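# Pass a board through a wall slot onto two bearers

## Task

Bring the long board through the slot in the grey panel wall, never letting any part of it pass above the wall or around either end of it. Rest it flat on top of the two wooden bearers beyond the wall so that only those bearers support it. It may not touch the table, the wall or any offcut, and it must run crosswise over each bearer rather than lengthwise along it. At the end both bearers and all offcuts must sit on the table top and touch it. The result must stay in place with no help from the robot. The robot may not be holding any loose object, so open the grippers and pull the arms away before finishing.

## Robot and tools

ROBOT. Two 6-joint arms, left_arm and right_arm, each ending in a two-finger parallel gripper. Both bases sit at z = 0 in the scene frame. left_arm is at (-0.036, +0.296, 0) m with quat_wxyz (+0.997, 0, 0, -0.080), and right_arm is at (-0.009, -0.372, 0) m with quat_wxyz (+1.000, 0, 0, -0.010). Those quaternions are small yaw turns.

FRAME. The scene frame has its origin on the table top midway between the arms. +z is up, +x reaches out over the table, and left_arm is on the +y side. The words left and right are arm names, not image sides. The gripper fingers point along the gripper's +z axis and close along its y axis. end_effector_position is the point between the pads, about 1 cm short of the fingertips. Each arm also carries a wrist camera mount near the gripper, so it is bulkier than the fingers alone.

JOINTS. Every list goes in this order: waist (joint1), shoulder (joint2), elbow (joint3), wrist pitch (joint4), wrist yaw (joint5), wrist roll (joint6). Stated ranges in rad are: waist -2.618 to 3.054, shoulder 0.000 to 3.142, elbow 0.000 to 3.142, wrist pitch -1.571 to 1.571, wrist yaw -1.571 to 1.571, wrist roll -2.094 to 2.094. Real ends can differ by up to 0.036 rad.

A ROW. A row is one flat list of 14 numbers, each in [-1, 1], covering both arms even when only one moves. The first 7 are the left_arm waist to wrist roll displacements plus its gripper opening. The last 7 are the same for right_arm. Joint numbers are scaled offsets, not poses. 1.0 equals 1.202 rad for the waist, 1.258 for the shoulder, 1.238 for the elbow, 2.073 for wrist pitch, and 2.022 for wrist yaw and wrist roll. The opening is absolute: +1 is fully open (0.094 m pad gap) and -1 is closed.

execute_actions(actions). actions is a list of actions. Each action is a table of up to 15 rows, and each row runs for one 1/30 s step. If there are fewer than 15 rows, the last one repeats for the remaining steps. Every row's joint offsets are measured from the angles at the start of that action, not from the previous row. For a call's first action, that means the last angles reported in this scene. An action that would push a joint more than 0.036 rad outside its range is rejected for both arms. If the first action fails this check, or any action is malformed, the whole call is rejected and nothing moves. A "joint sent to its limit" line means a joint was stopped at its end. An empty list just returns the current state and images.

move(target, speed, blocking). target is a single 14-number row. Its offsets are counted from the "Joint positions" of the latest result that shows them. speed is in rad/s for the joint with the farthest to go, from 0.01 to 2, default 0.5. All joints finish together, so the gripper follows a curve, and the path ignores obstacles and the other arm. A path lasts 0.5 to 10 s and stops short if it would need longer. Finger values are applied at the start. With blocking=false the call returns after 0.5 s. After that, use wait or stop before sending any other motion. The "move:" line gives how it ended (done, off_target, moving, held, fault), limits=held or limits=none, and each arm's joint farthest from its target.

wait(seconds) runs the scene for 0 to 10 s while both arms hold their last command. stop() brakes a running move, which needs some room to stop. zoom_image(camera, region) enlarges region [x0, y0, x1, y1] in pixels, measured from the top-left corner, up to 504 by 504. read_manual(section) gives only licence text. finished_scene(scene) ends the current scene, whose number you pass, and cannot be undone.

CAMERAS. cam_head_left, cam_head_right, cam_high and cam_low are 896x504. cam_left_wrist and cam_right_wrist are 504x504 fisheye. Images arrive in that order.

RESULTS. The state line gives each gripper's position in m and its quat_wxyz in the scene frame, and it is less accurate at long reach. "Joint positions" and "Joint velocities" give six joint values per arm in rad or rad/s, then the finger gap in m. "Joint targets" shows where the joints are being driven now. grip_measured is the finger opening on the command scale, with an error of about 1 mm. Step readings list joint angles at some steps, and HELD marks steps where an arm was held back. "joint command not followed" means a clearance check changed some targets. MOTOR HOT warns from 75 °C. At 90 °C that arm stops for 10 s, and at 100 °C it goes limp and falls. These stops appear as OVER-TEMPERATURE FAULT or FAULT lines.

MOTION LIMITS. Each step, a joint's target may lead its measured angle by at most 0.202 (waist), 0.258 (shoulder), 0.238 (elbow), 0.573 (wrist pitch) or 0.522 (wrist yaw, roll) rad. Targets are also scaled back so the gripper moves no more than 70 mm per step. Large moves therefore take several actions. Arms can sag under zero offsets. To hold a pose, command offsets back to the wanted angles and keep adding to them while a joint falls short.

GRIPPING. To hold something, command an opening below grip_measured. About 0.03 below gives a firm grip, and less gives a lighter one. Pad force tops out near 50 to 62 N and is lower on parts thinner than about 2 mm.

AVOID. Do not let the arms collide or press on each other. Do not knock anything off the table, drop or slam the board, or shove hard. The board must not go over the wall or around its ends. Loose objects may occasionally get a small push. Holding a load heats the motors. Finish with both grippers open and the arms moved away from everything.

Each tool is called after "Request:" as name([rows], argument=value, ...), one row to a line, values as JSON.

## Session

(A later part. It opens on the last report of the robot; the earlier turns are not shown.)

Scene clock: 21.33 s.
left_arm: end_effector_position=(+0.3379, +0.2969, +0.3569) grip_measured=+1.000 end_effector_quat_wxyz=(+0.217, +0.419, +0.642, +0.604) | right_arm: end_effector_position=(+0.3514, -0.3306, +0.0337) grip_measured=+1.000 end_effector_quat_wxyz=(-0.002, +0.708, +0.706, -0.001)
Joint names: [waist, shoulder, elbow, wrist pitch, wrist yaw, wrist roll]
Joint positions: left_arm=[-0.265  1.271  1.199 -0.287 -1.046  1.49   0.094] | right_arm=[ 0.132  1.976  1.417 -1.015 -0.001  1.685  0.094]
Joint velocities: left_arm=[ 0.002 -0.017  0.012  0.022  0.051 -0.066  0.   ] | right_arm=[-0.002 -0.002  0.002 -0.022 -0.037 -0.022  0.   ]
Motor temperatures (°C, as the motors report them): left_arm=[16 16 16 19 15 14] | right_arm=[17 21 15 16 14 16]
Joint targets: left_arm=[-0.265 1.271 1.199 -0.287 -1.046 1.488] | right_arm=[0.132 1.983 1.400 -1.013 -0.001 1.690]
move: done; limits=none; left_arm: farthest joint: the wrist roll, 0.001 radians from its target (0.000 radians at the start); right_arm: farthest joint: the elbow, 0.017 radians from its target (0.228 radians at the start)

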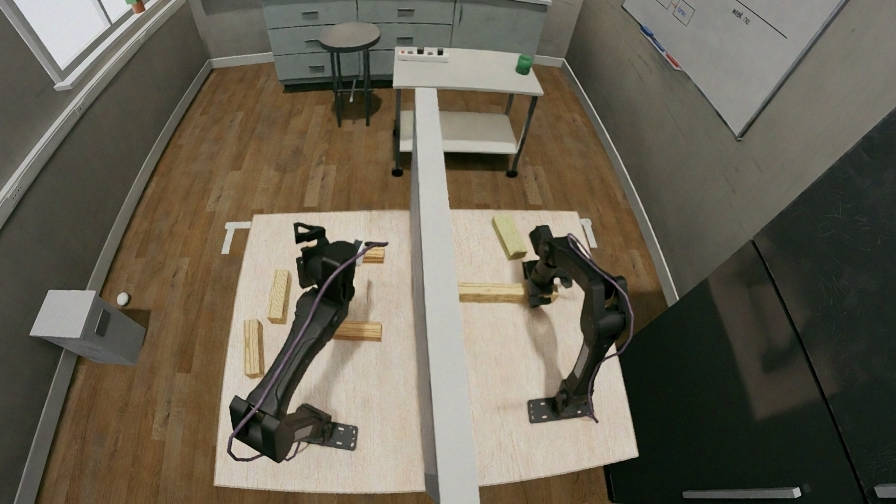

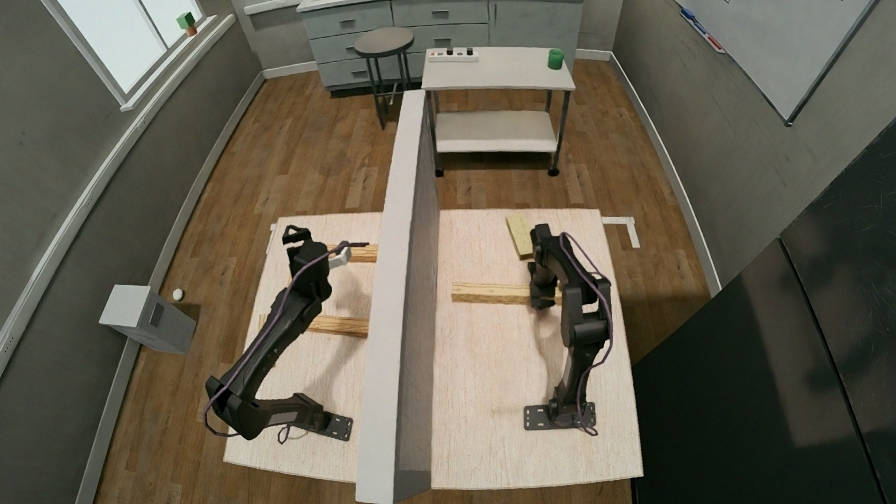

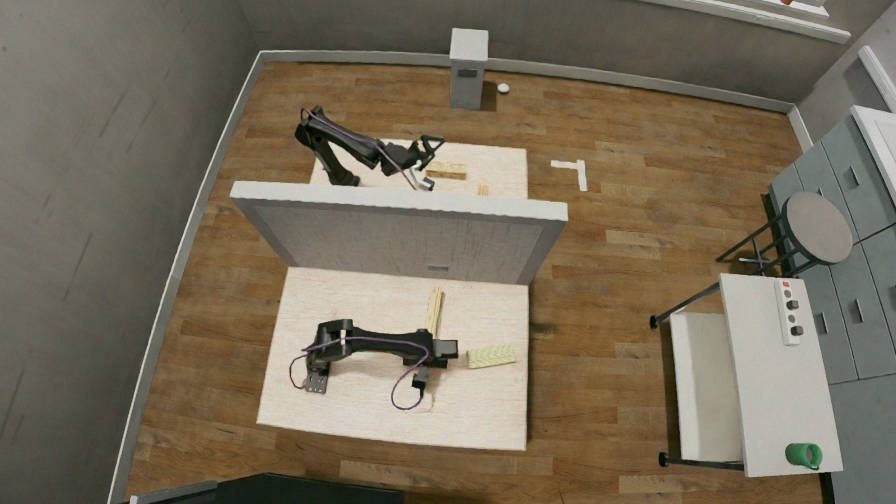

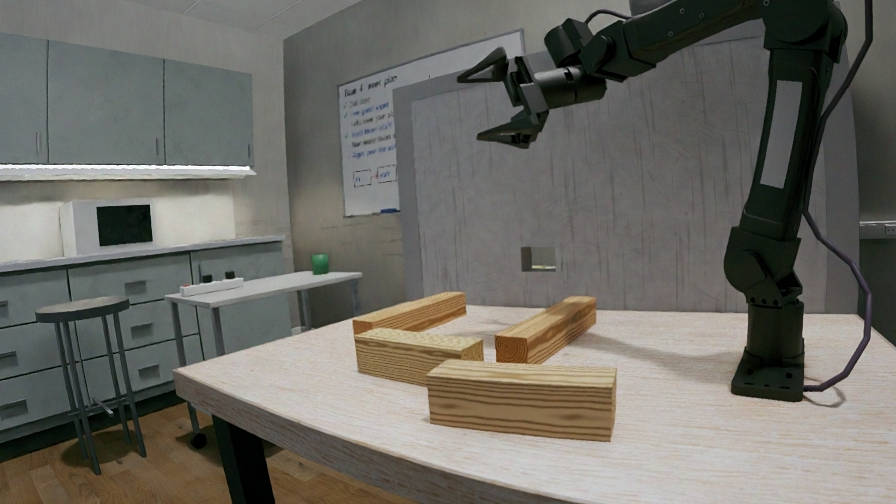

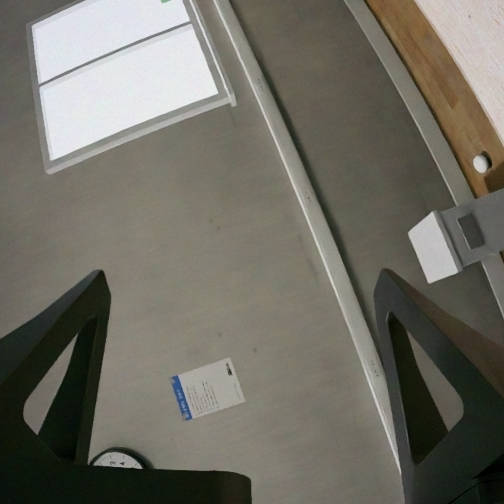

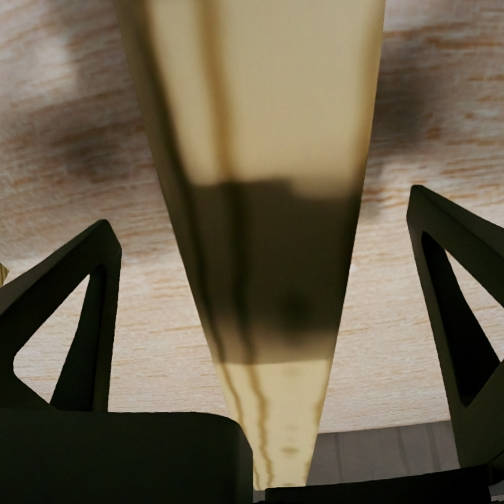

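Request:
move(target=[0,0,0,0,0,0,1, 0,0.0056,-0.0137,0.001,0,0.002,-0.2], speed=0.3)

Scene clock: 22.23 s.
left_arm: end_effector_position=(+0.3379, +0.2969, +0.3569) grip_measured=+1.000 end_effector_quat_wxyz=(+0.216, +0.420, +0.642, +0.604) | right_arm: end_effector_position=(+0.3518, -0.3305, +0.0337) grip_measured=-0.186 end_effector_quat_wxyz=(-0.001, +0.709, +0.705, -0.000)
Joint names: [waist, shoulder, elbow, wrist pitch, wrist yaw, wrist roll]
Joint positions: left_arm=[-0.265  1.271  1.199 -0.287 -1.046  1.493  0.094] | right_arm=[ 0.132  1.976  1.417 -1.014 -0.002  1.686  0.038]
Joint velocities: left_arm=[-0.012  0.012  0.002 -0.037 -0.037 -0.007  0.   ] | right_arm=[-0.022 -0.002  0.002  0.007 -0.007  0.037 -0.   ]
Motor temperatures (°C, as the motors report them): left_arm=[16 16 16 19 15 14] | right_arm=[17 21 15 16 14 16]
Joint targets: left_arm=[-0.265 1.271 1.199 -0.287 -1.046 1.491] | right_arm=[0.132 1.983 1.400 -1.013 -0.001 1.689]
move: done; limits=none; left_arm: farthest joint: the wrist roll, 0.003 radians from its target (0.000 radians at the start); right_arm: farthest joint: the elbow, 0.017 radians from its target (0.017 radians at the start)

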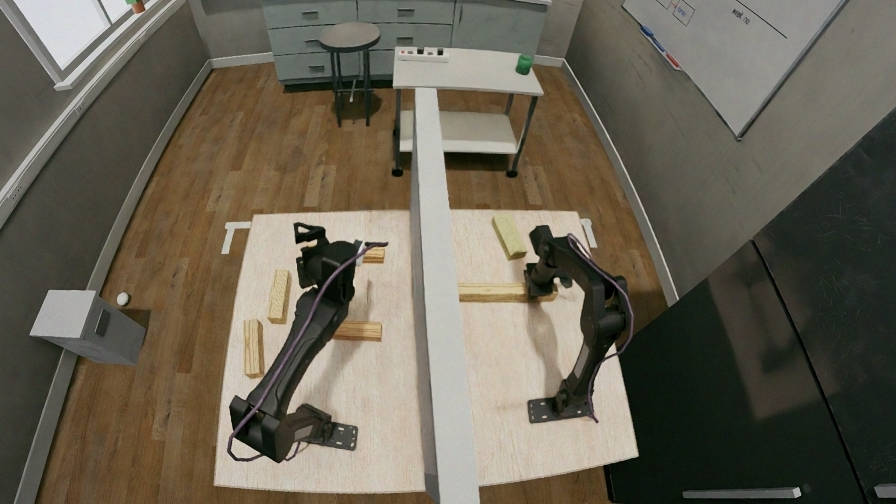

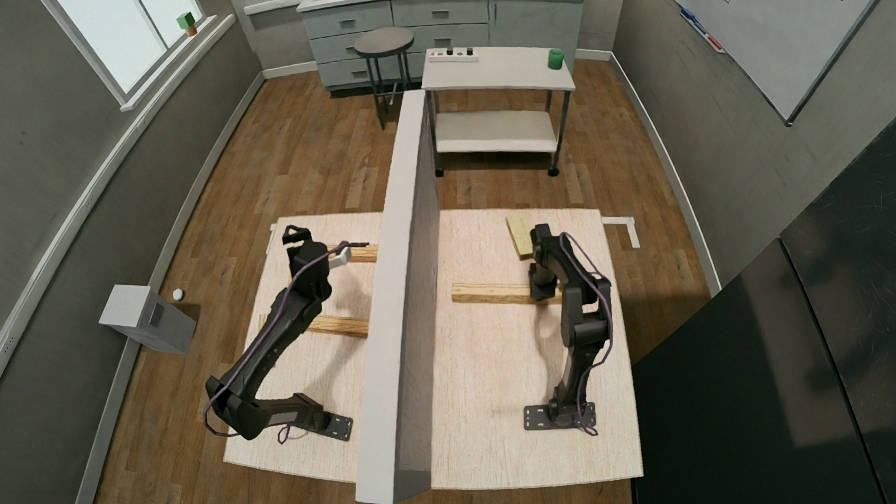

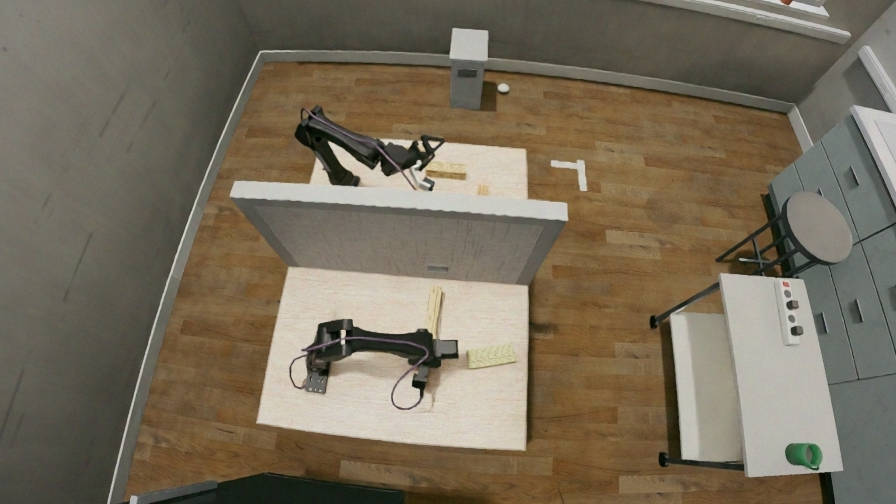

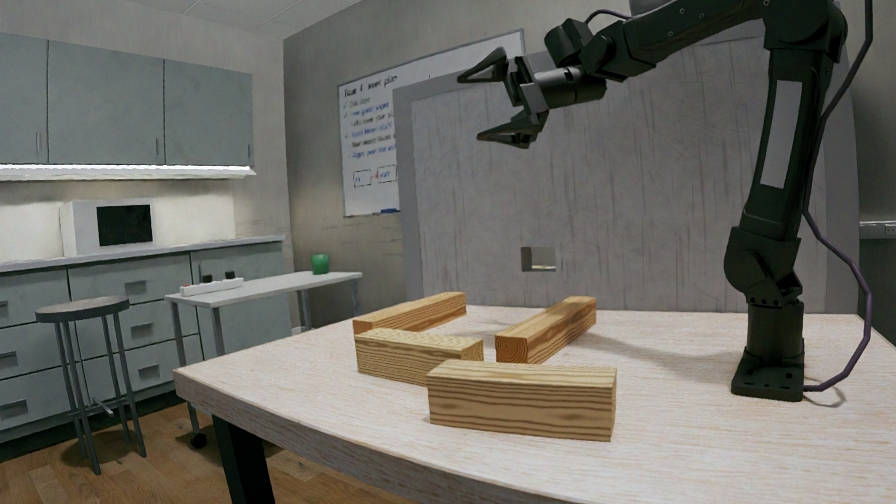

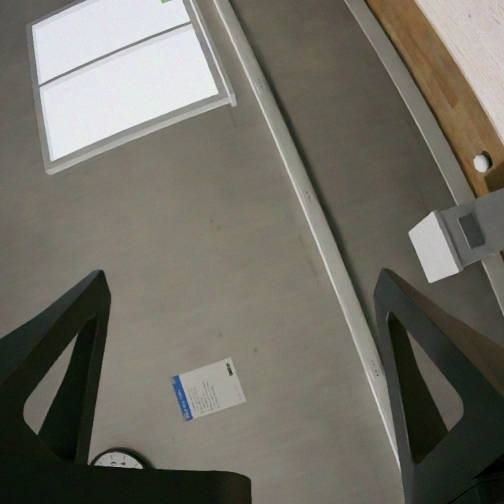

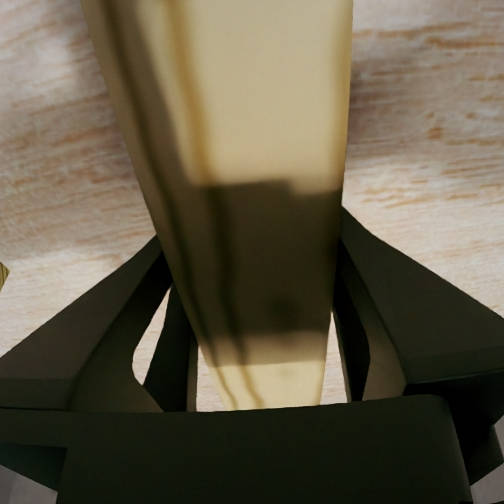

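Request:
execute_actions([
  [[0,0,0,0,0,0,1, 0,0.0056,-0.0137,0.0005,0,0.0015,-0.24]],
])

Scene clock: 26.73 s.
left_arm: end_effector_position=(+0.3379, +0.2969, +0.3569) grip_measured=+1.000 end_effector_quat_wxyz=(+0.215, +0.420, +0.641, +0.605) | right_arm: end_effector_position=(+0.3518, -0.3305, +0.0337) grip_measured=-0.197 end_effector_quat_wxyz=(-0.001, +0.709, +0.705, -0.000)
Joint names: [waist, shoulder, elbow, wrist pitch, wrist yaw, wrist roll]
Joint positions: left_arm=[-0.265  1.271  1.199 -0.287 -1.046  1.495  0.094] | right_arm=[ 0.132  1.976  1.417 -1.013 -0.002  1.687  0.038]
Joint velocities: left_arm=[-0.002 -0.002  0.002 -0.051 -0.066  0.007  0.   ] | right_arm=[-0.017 -0.002  0.007  0.051  0.037  0.022 -0.   ]
Motor temperatures (°C, as the motors report them): left_arm=[16 16 16 19 15 14] | right_arm=[17 21 15 16 14 16]
Joint targets: left_arm=[-0.265 1.271 1.199 -0.287 -1.046 1.493] | right_arm=[0.132 1.983 1.400 -1.012 -0.002 1.689]
Step readings (joint positions):
0: left_arm=[-0.265 1.271 1.199 -0.287 -1.046 1.493] | right_arm=[0.132 1.976 1.417 -1.014 -0.002 1.686]
1: left_arm=[-0.265 1.271 1.199 -0.287 -1.046 1.493] | right_arm=[0.132 1.976 1.417 -1.013 -0.002 1.687]
2: left_arm=[-0.265 1.271 1.199 -0.287 -1.046 1.493] | right_arm=[0.132 1.976 1.417 -1.013 -0.002 1.687]
4: left_arm=[-0.265 1.271 1.199 -0.287 -1.046 1.494] | right_arm=[0.132 1.976 1.417 -1.013 -0.002 1.687]
8: left_arm=[-0.265 1.271 1.199 -0.287 -1.046 1.494] | right_arm=[0.132 1.976 1.417 -1.013 -0.002 1.687]
15: Joint positions above

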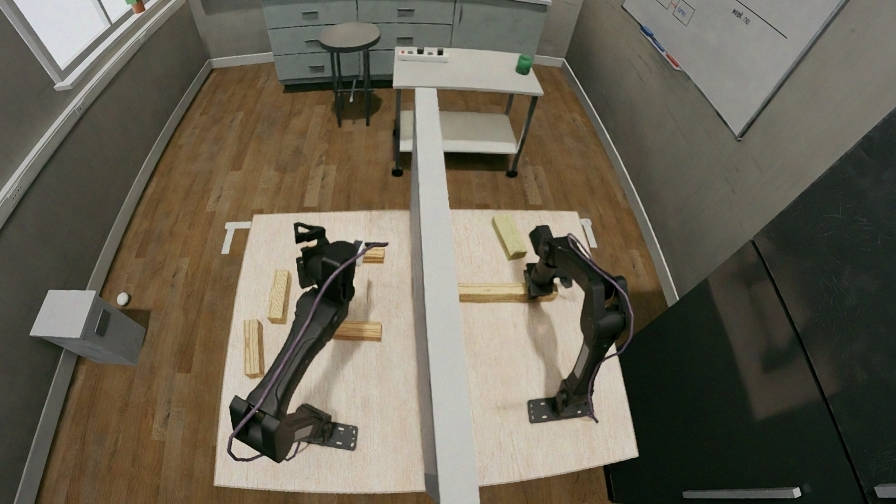

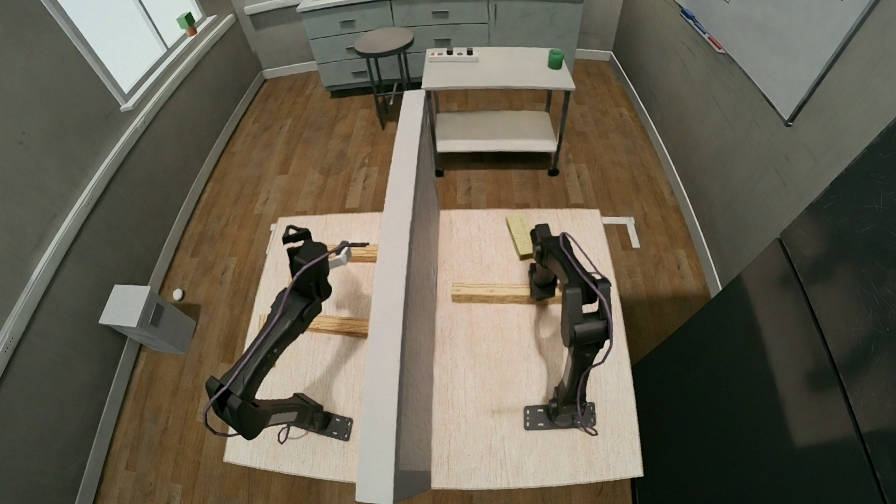

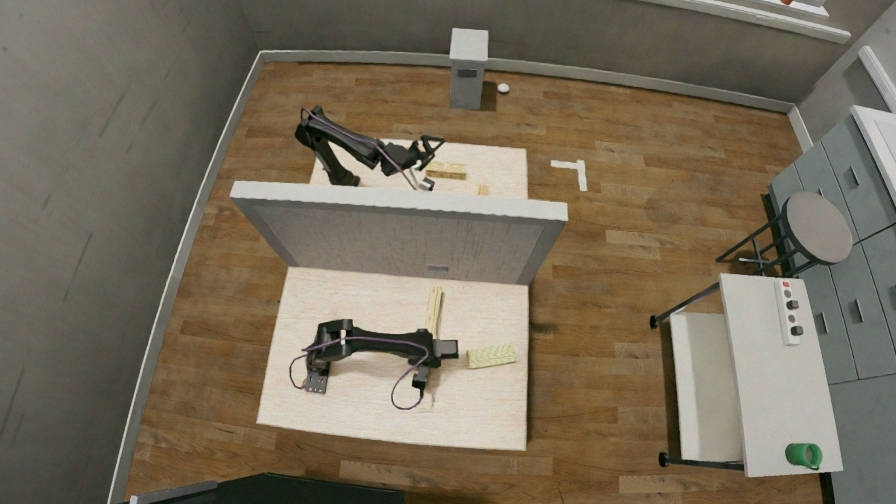

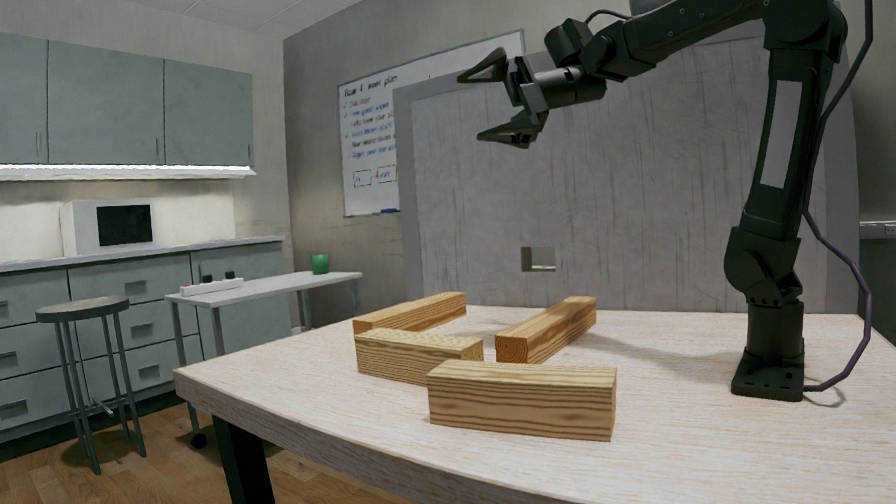

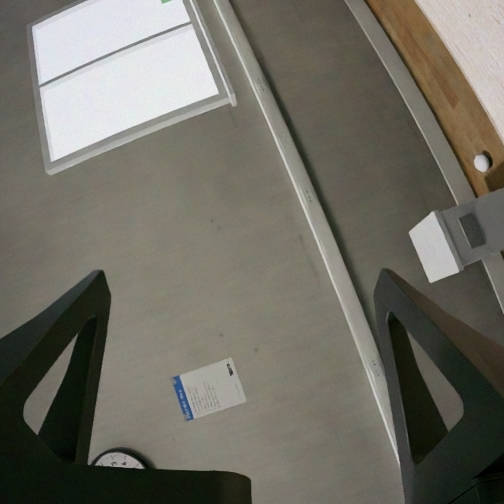

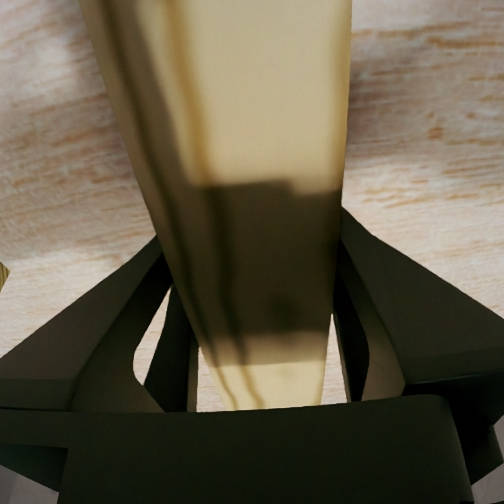

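Request:
move(target=[0.1908,0.5745,0.6223,-0.6018,0.5173,-0.9866,1, 0,-0.0596,0.1874,-0.1254,0,0.001,-0.24], speed=1.0)

Scene clock: 31.93 s.
left_arm: end_effector_position=(+0.3300, +0.2227, +0.1599) grip_measured=+1.000 end_effector_quat_wxyz=(+0.000, -0.146, +0.989, +0.003) | right_arm: end_effector_position=(+0.3503, -0.3325, +0.0940) grip_measured=-0.202 end_effector_quat_wxyz=(-0.002, +0.709, +0.705, -0.010)
Joint names: [waist, shoulder, elbow, wrist pitch, wrist yaw, wrist roll]
Joint positions: left_arm=[-0.042  1.985  1.937 -1.524 -0.006 -0.495  0.094] | right_arm=[ 0.132  1.938  1.607 -1.259  0.009  1.688  0.037]
Joint velocities: left_arm=[-0.007  0.027 -0.007 -0.037 -0.007 -0.066  0.   ] | right_arm=[ 0.022 -0.012  0.002 -0.051 -0.037 -0.022  0.001]
Motor temperatures (°C, as the motors report them): left_arm=[16 16 16 19 15 14] | right_arm=[17 22 15 16 14 16]
Joint targets: left_arm=[-0.036 1.994 1.969 -1.535 0.000 -0.501] | right_arm=[0.132 1.901 1.649 -1.273 -0.002 1.689]
move: off_target (left_arm, right_arm); limits=none; left_arm: farthest joint: the elbow, 0.032 radians from its target (0.770 radians at the start); right_arm: farthest joint: the elbow, 0.042 radians from its target (0.232 radians at the start)

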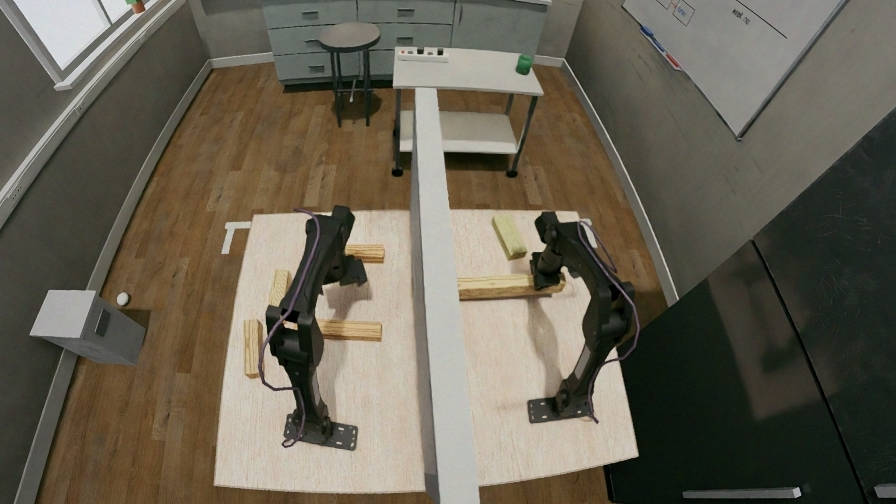

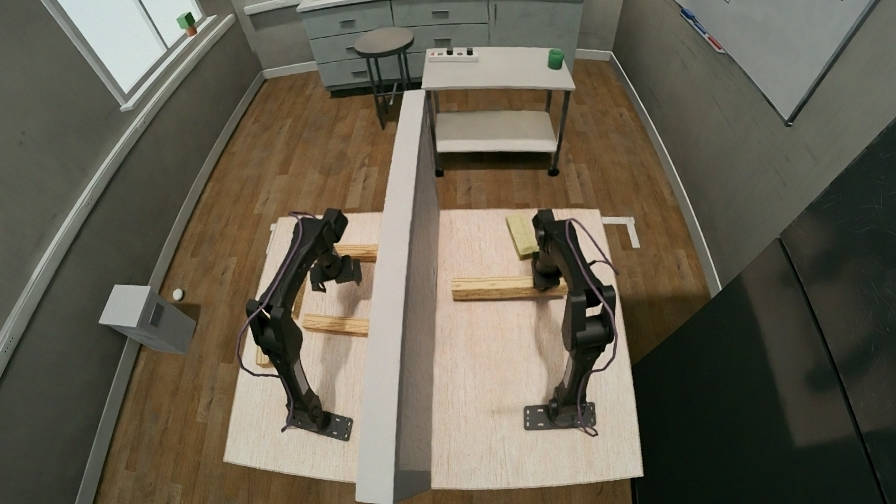

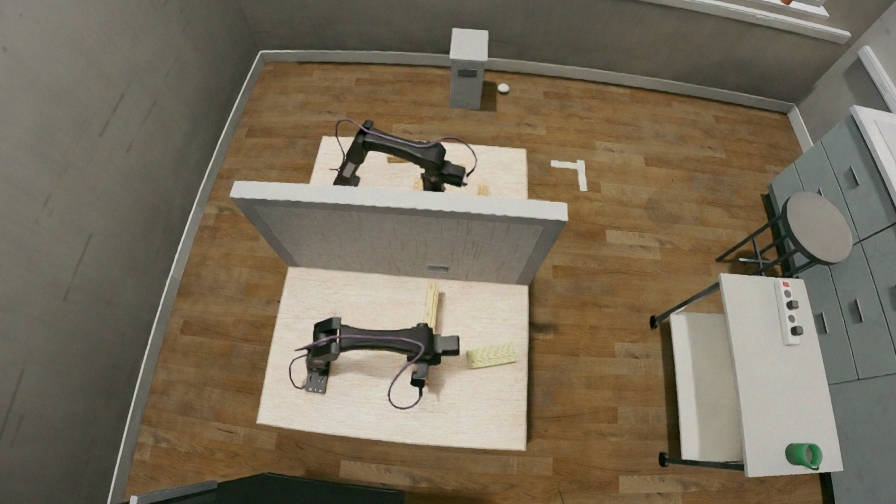

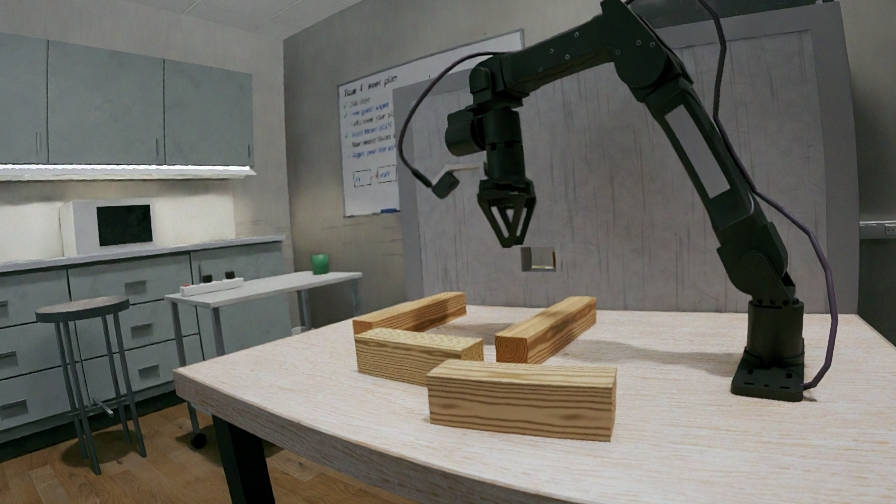

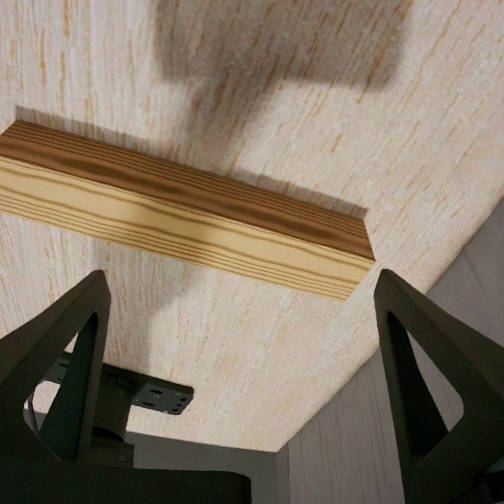

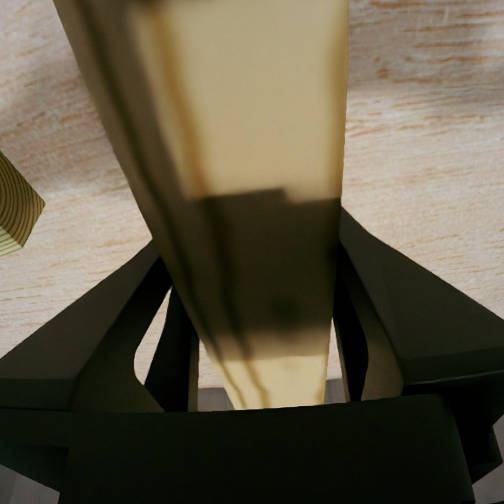

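Request:
zoom_image(camera="cam_head_right", region=[420, 220, 620, 340])

Request:
zoom_image(camera="cam_low", region=[480, 220, 600, 300])

Region (420, 220, 620, 340) of cam_head_right's 896x504 image, scaled by 2.520, with more detail than that image has; it fills the top 302 rows of this view, and the rest is white.

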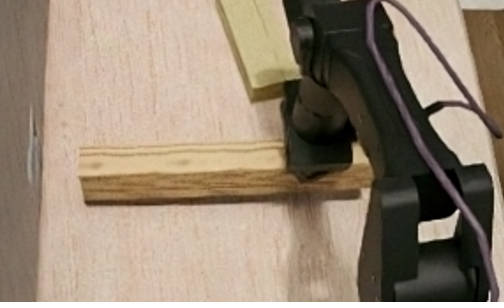

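Region (480, 220, 600, 300) of cam_low's 896x504 image, scaled by 4.200, with more detail than that image has.

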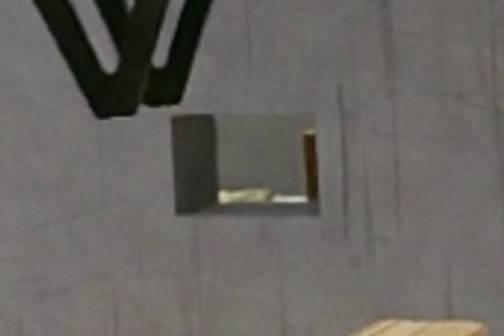

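Request:
move(target=[0.005,0.007,0.026,-0.005,0.003,-0.003,1, 0,0.0318,-0.160,0.1187,-0.0054,0,-0.24], speed=0.25)

Scene clock: 33.73 s.
left_arm: end_effector_position=(+0.3300, +0.2226, +0.1599) grip_measured=+1.000 end_effector_quat_wxyz=(-0.000, -0.146, +0.989, +0.003) | right_arm: end_effector_position=(+0.3512, -0.3276, +0.0388) grip_measured=-0.203 end_effector_quat_wxyz=(-0.007, +0.708, +0.706, +0.006)
Joint names: [waist, shoulder, elbow, wrist pitch, wrist yaw, wrist roll]
Joint positions: left_arm=[-0.042  1.985  1.937 -1.524 -0.005 -0.496  0.094] | right_arm=[ 0.132  1.967  1.424 -1.027 -0.018  1.685  0.037]
Joint velocities: left_arm=[-0.007  0.012  0.002  0.051  0.007 -0.007  0.   ] | right_arm=[-0.007 -0.017 -0.017 -0.037 -0.022  0.037 -0.   ]
Motor temperatures (°C, as the motors report them): left_arm=[16 16 17 19 15 14] | right_arm=[17 22 15 16 14 16]
Joint targets: left_arm=[-0.036 1.994 1.969 -1.534 0.001 -0.501] | right_arm=[0.132 1.978 1.409 -1.012 -0.002 1.688]
move: off_target (left_arm); limits=none; left_arm: farthest joint: the elbow, 0.032 radians from its target (0.032 radians at the start); right_arm: farthest joint: the wrist yaw, 0.016 radians from its target (0.011 radians at the start)

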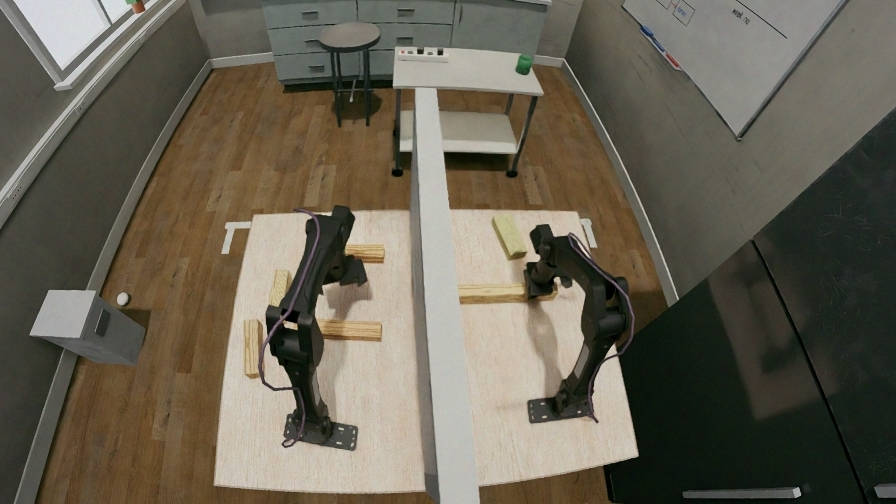

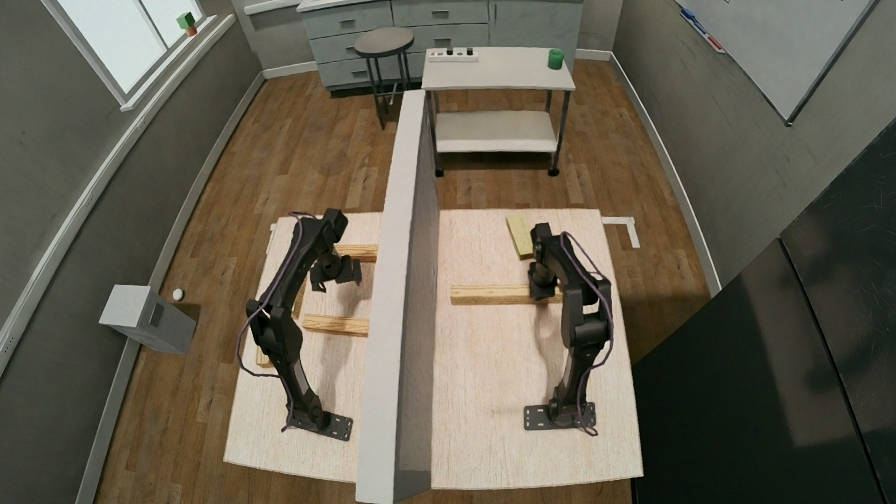

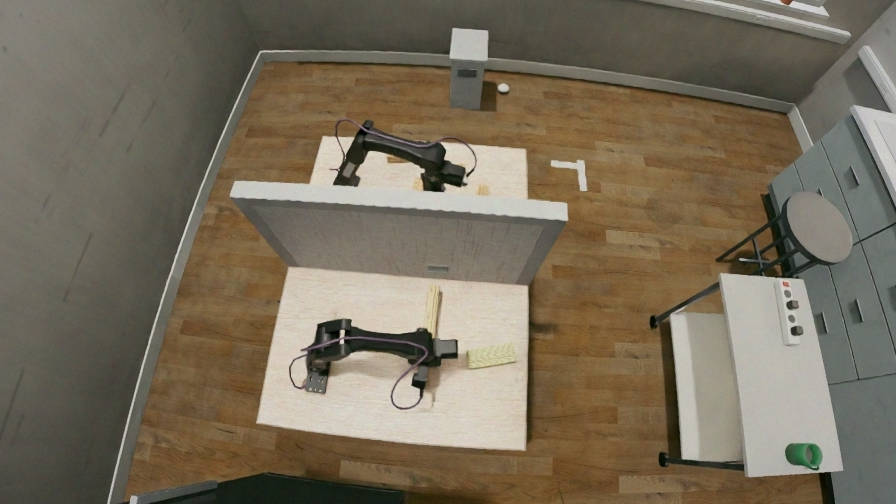

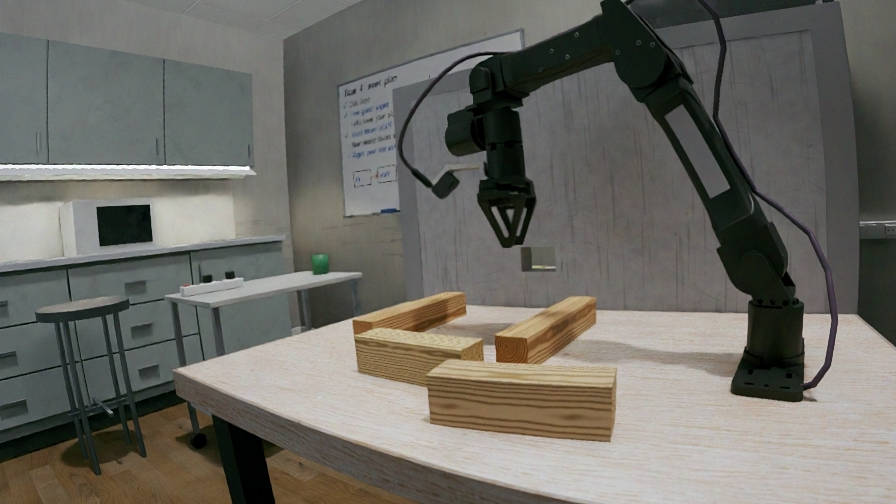

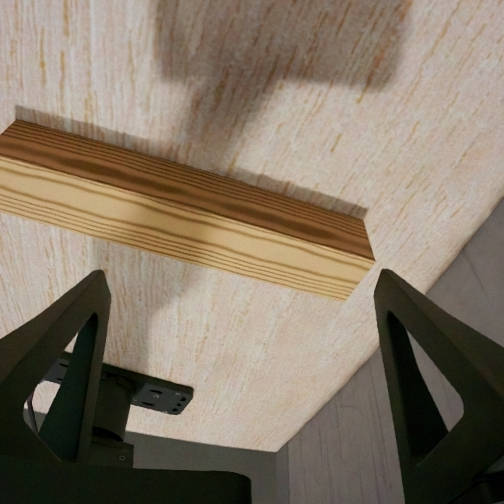

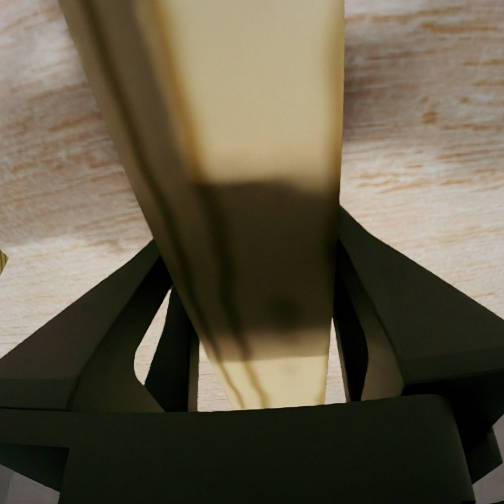

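Request:
execute_actions([
  [[0.005,0.007,0.026,-0.005,0.003,-0.003,1, 0,0.0087,-0.0121,0.007,0.008,0.0015,-0.16]],
  [[0.005,0.007,0.026,-0.005,0.003,-0.003,1, 0,0,0,0,0,0,0.2]],
])

Scene clock: 36.10 s.
left_arm: end_effector_position=(+0.3300, +0.2225, +0.1599) grip_measured=+1.000 end_effector_quat_wxyz=(-0.000, -0.147, +0.989, +0.002) | right_arm: end_effector_position=(+0.3523, -0.3275, +0.0388) grip_measured=+0.197 end_effector_quat_wxyz=(-0.005, +0.708, +0.706, +0.008)
Joint names: [waist, shoulder, elbow, wrist pitch, wrist yaw, wrist roll]
Joint positions: left_arm=[-0.042  1.985  1.937 -1.524 -0.004 -0.497  0.094] | right_arm=[ 0.132  1.967  1.424 -1.023 -0.018  1.684  0.056]
Joint velocities: left_arm=[-0.002 -0.002 -0.007  0.037  0.022  0.037  0.   ] | right_arm=[-0.027 -0.002 -0.002  0.007 -0.051 -0.066 -0.   ]
Motor temperatures (°C, as the motors report them): left_arm=[16 17 17 19 15 14] | right_arm=[17 22 15 16 14 16]
Joint targets: left_arm=[-0.036 1.994 1.969 -1.535 0.001 -0.502] | right_arm=[0.132 1.967 1.424 -1.023 -0.018 1.684]
Step readings (joint positions; steps 1 to 15: 1st action; 16 to 30: 2nd action):
0: left_arm=[-0.042 1.985 1.937 -1.524 -0.005 -0.496] | right_arm=[0.132 1.967 1.424 -1.027 -0.018 1.684]
1: left_arm=[-0.042 1.985 1.937 -1.524 -0.005 -0.496] | right_arm=[0.132 1.967 1.424 -1.027 -0.018 1.684]
2: left_arm=[-0.042 1.985 1.937 -1.524 -0.005 -0.496] | right_arm=[0.132 1.967 1.424 -1.026 -0.018 1.684]
4: left_arm=[-0.042 1.985 1.937 -1.524 -0.005 -0.496] | right_arm=[0.132 1.967 1.424 -1.023 -0.018 1.684]
8: left_arm=[-0.042 1.985 1.937 -1.524 -0.004 -0.496] | right_arm=[0.132 1.967 1.424 -1.023 -0.018 1.684]
15: left_arm=[-0.042 1.985 1.937 -1.524 -0.004 -0.496] | right_arm=[0.132 1.967 1.424 -1.023 -0.018 1.684]
16: left_arm=[-0.042 1.985 1.937 -1.524 -0.004 -0.496] | right_arm=[0.132 1.967 1.424 -1.023 -0.018 1.684]
17: left_arm=[-0.042 1.985 1.937 -1.524 -0.004 -0.497] | right_arm=[0.132 1.967 1.424 -1.023 -0.018 1.684]
19: left_arm=[-0.042 1.985 1.937 -1.524 -0.004 -0.497] | right_arm=[0.132 1.967 1.424 -1.023 -0.018 1.684]
23: left_arm=[-0.042 1.985 1.937 -1.524 -0.004 -0.497] | right_arm=[0.132 1.967 1.424 -1.023 -0.018 1.684]
30: Joint positions above

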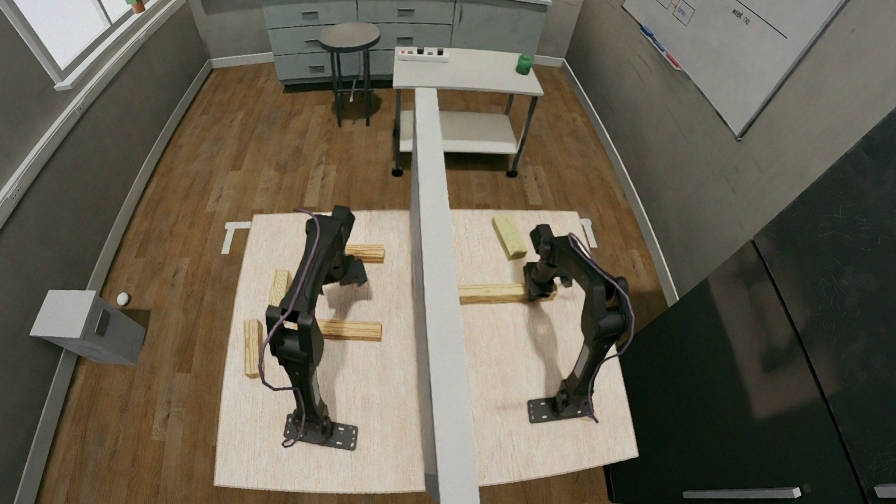

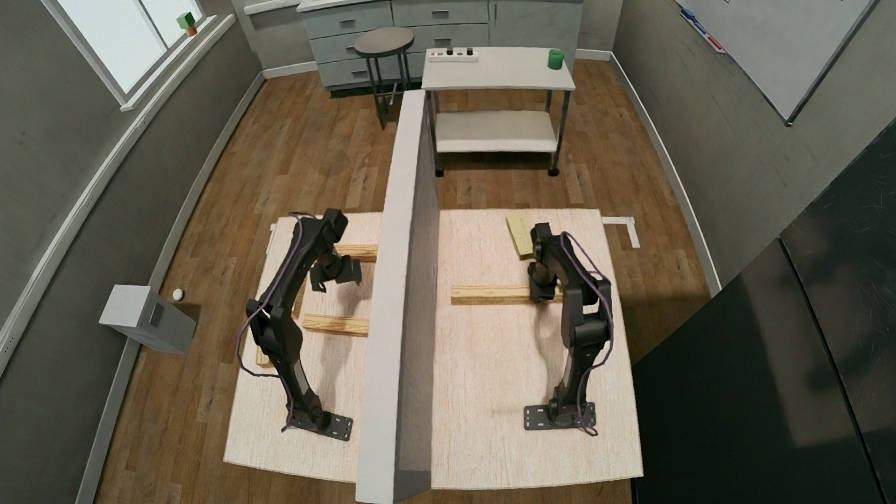

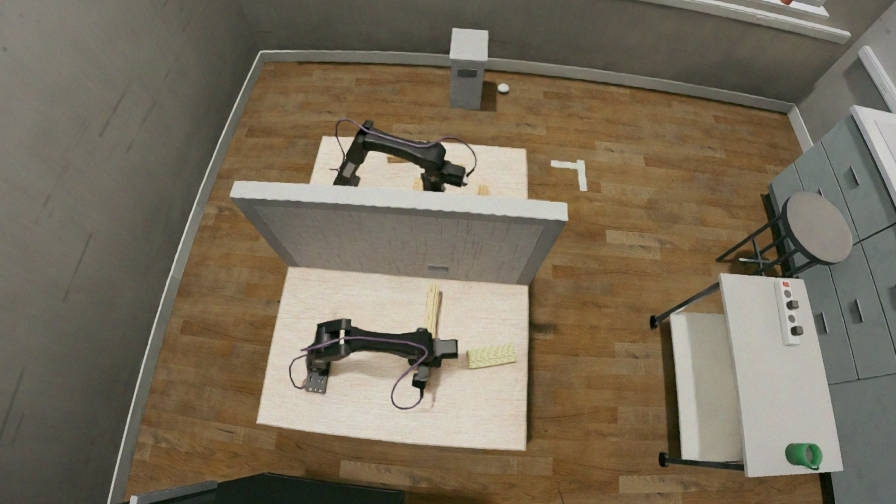

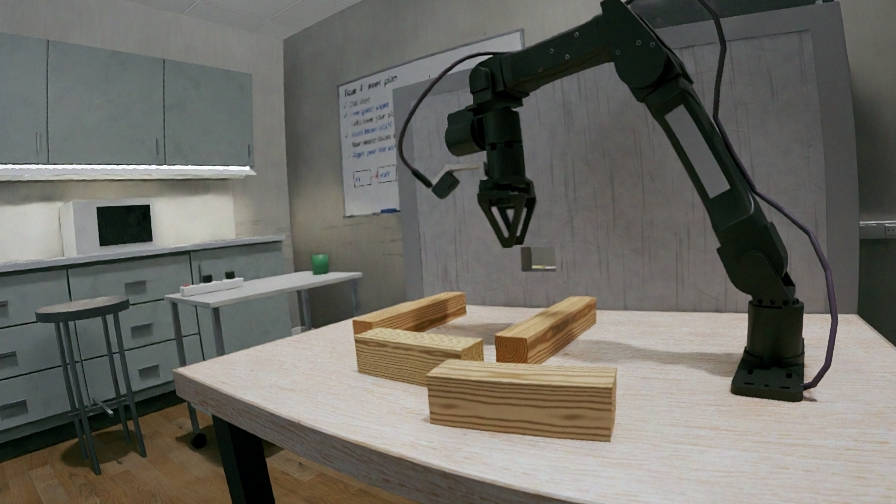

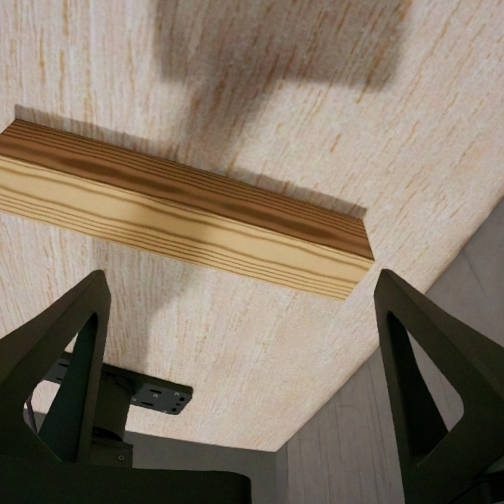

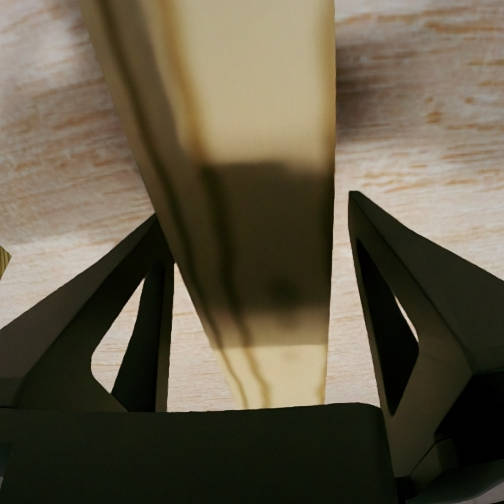

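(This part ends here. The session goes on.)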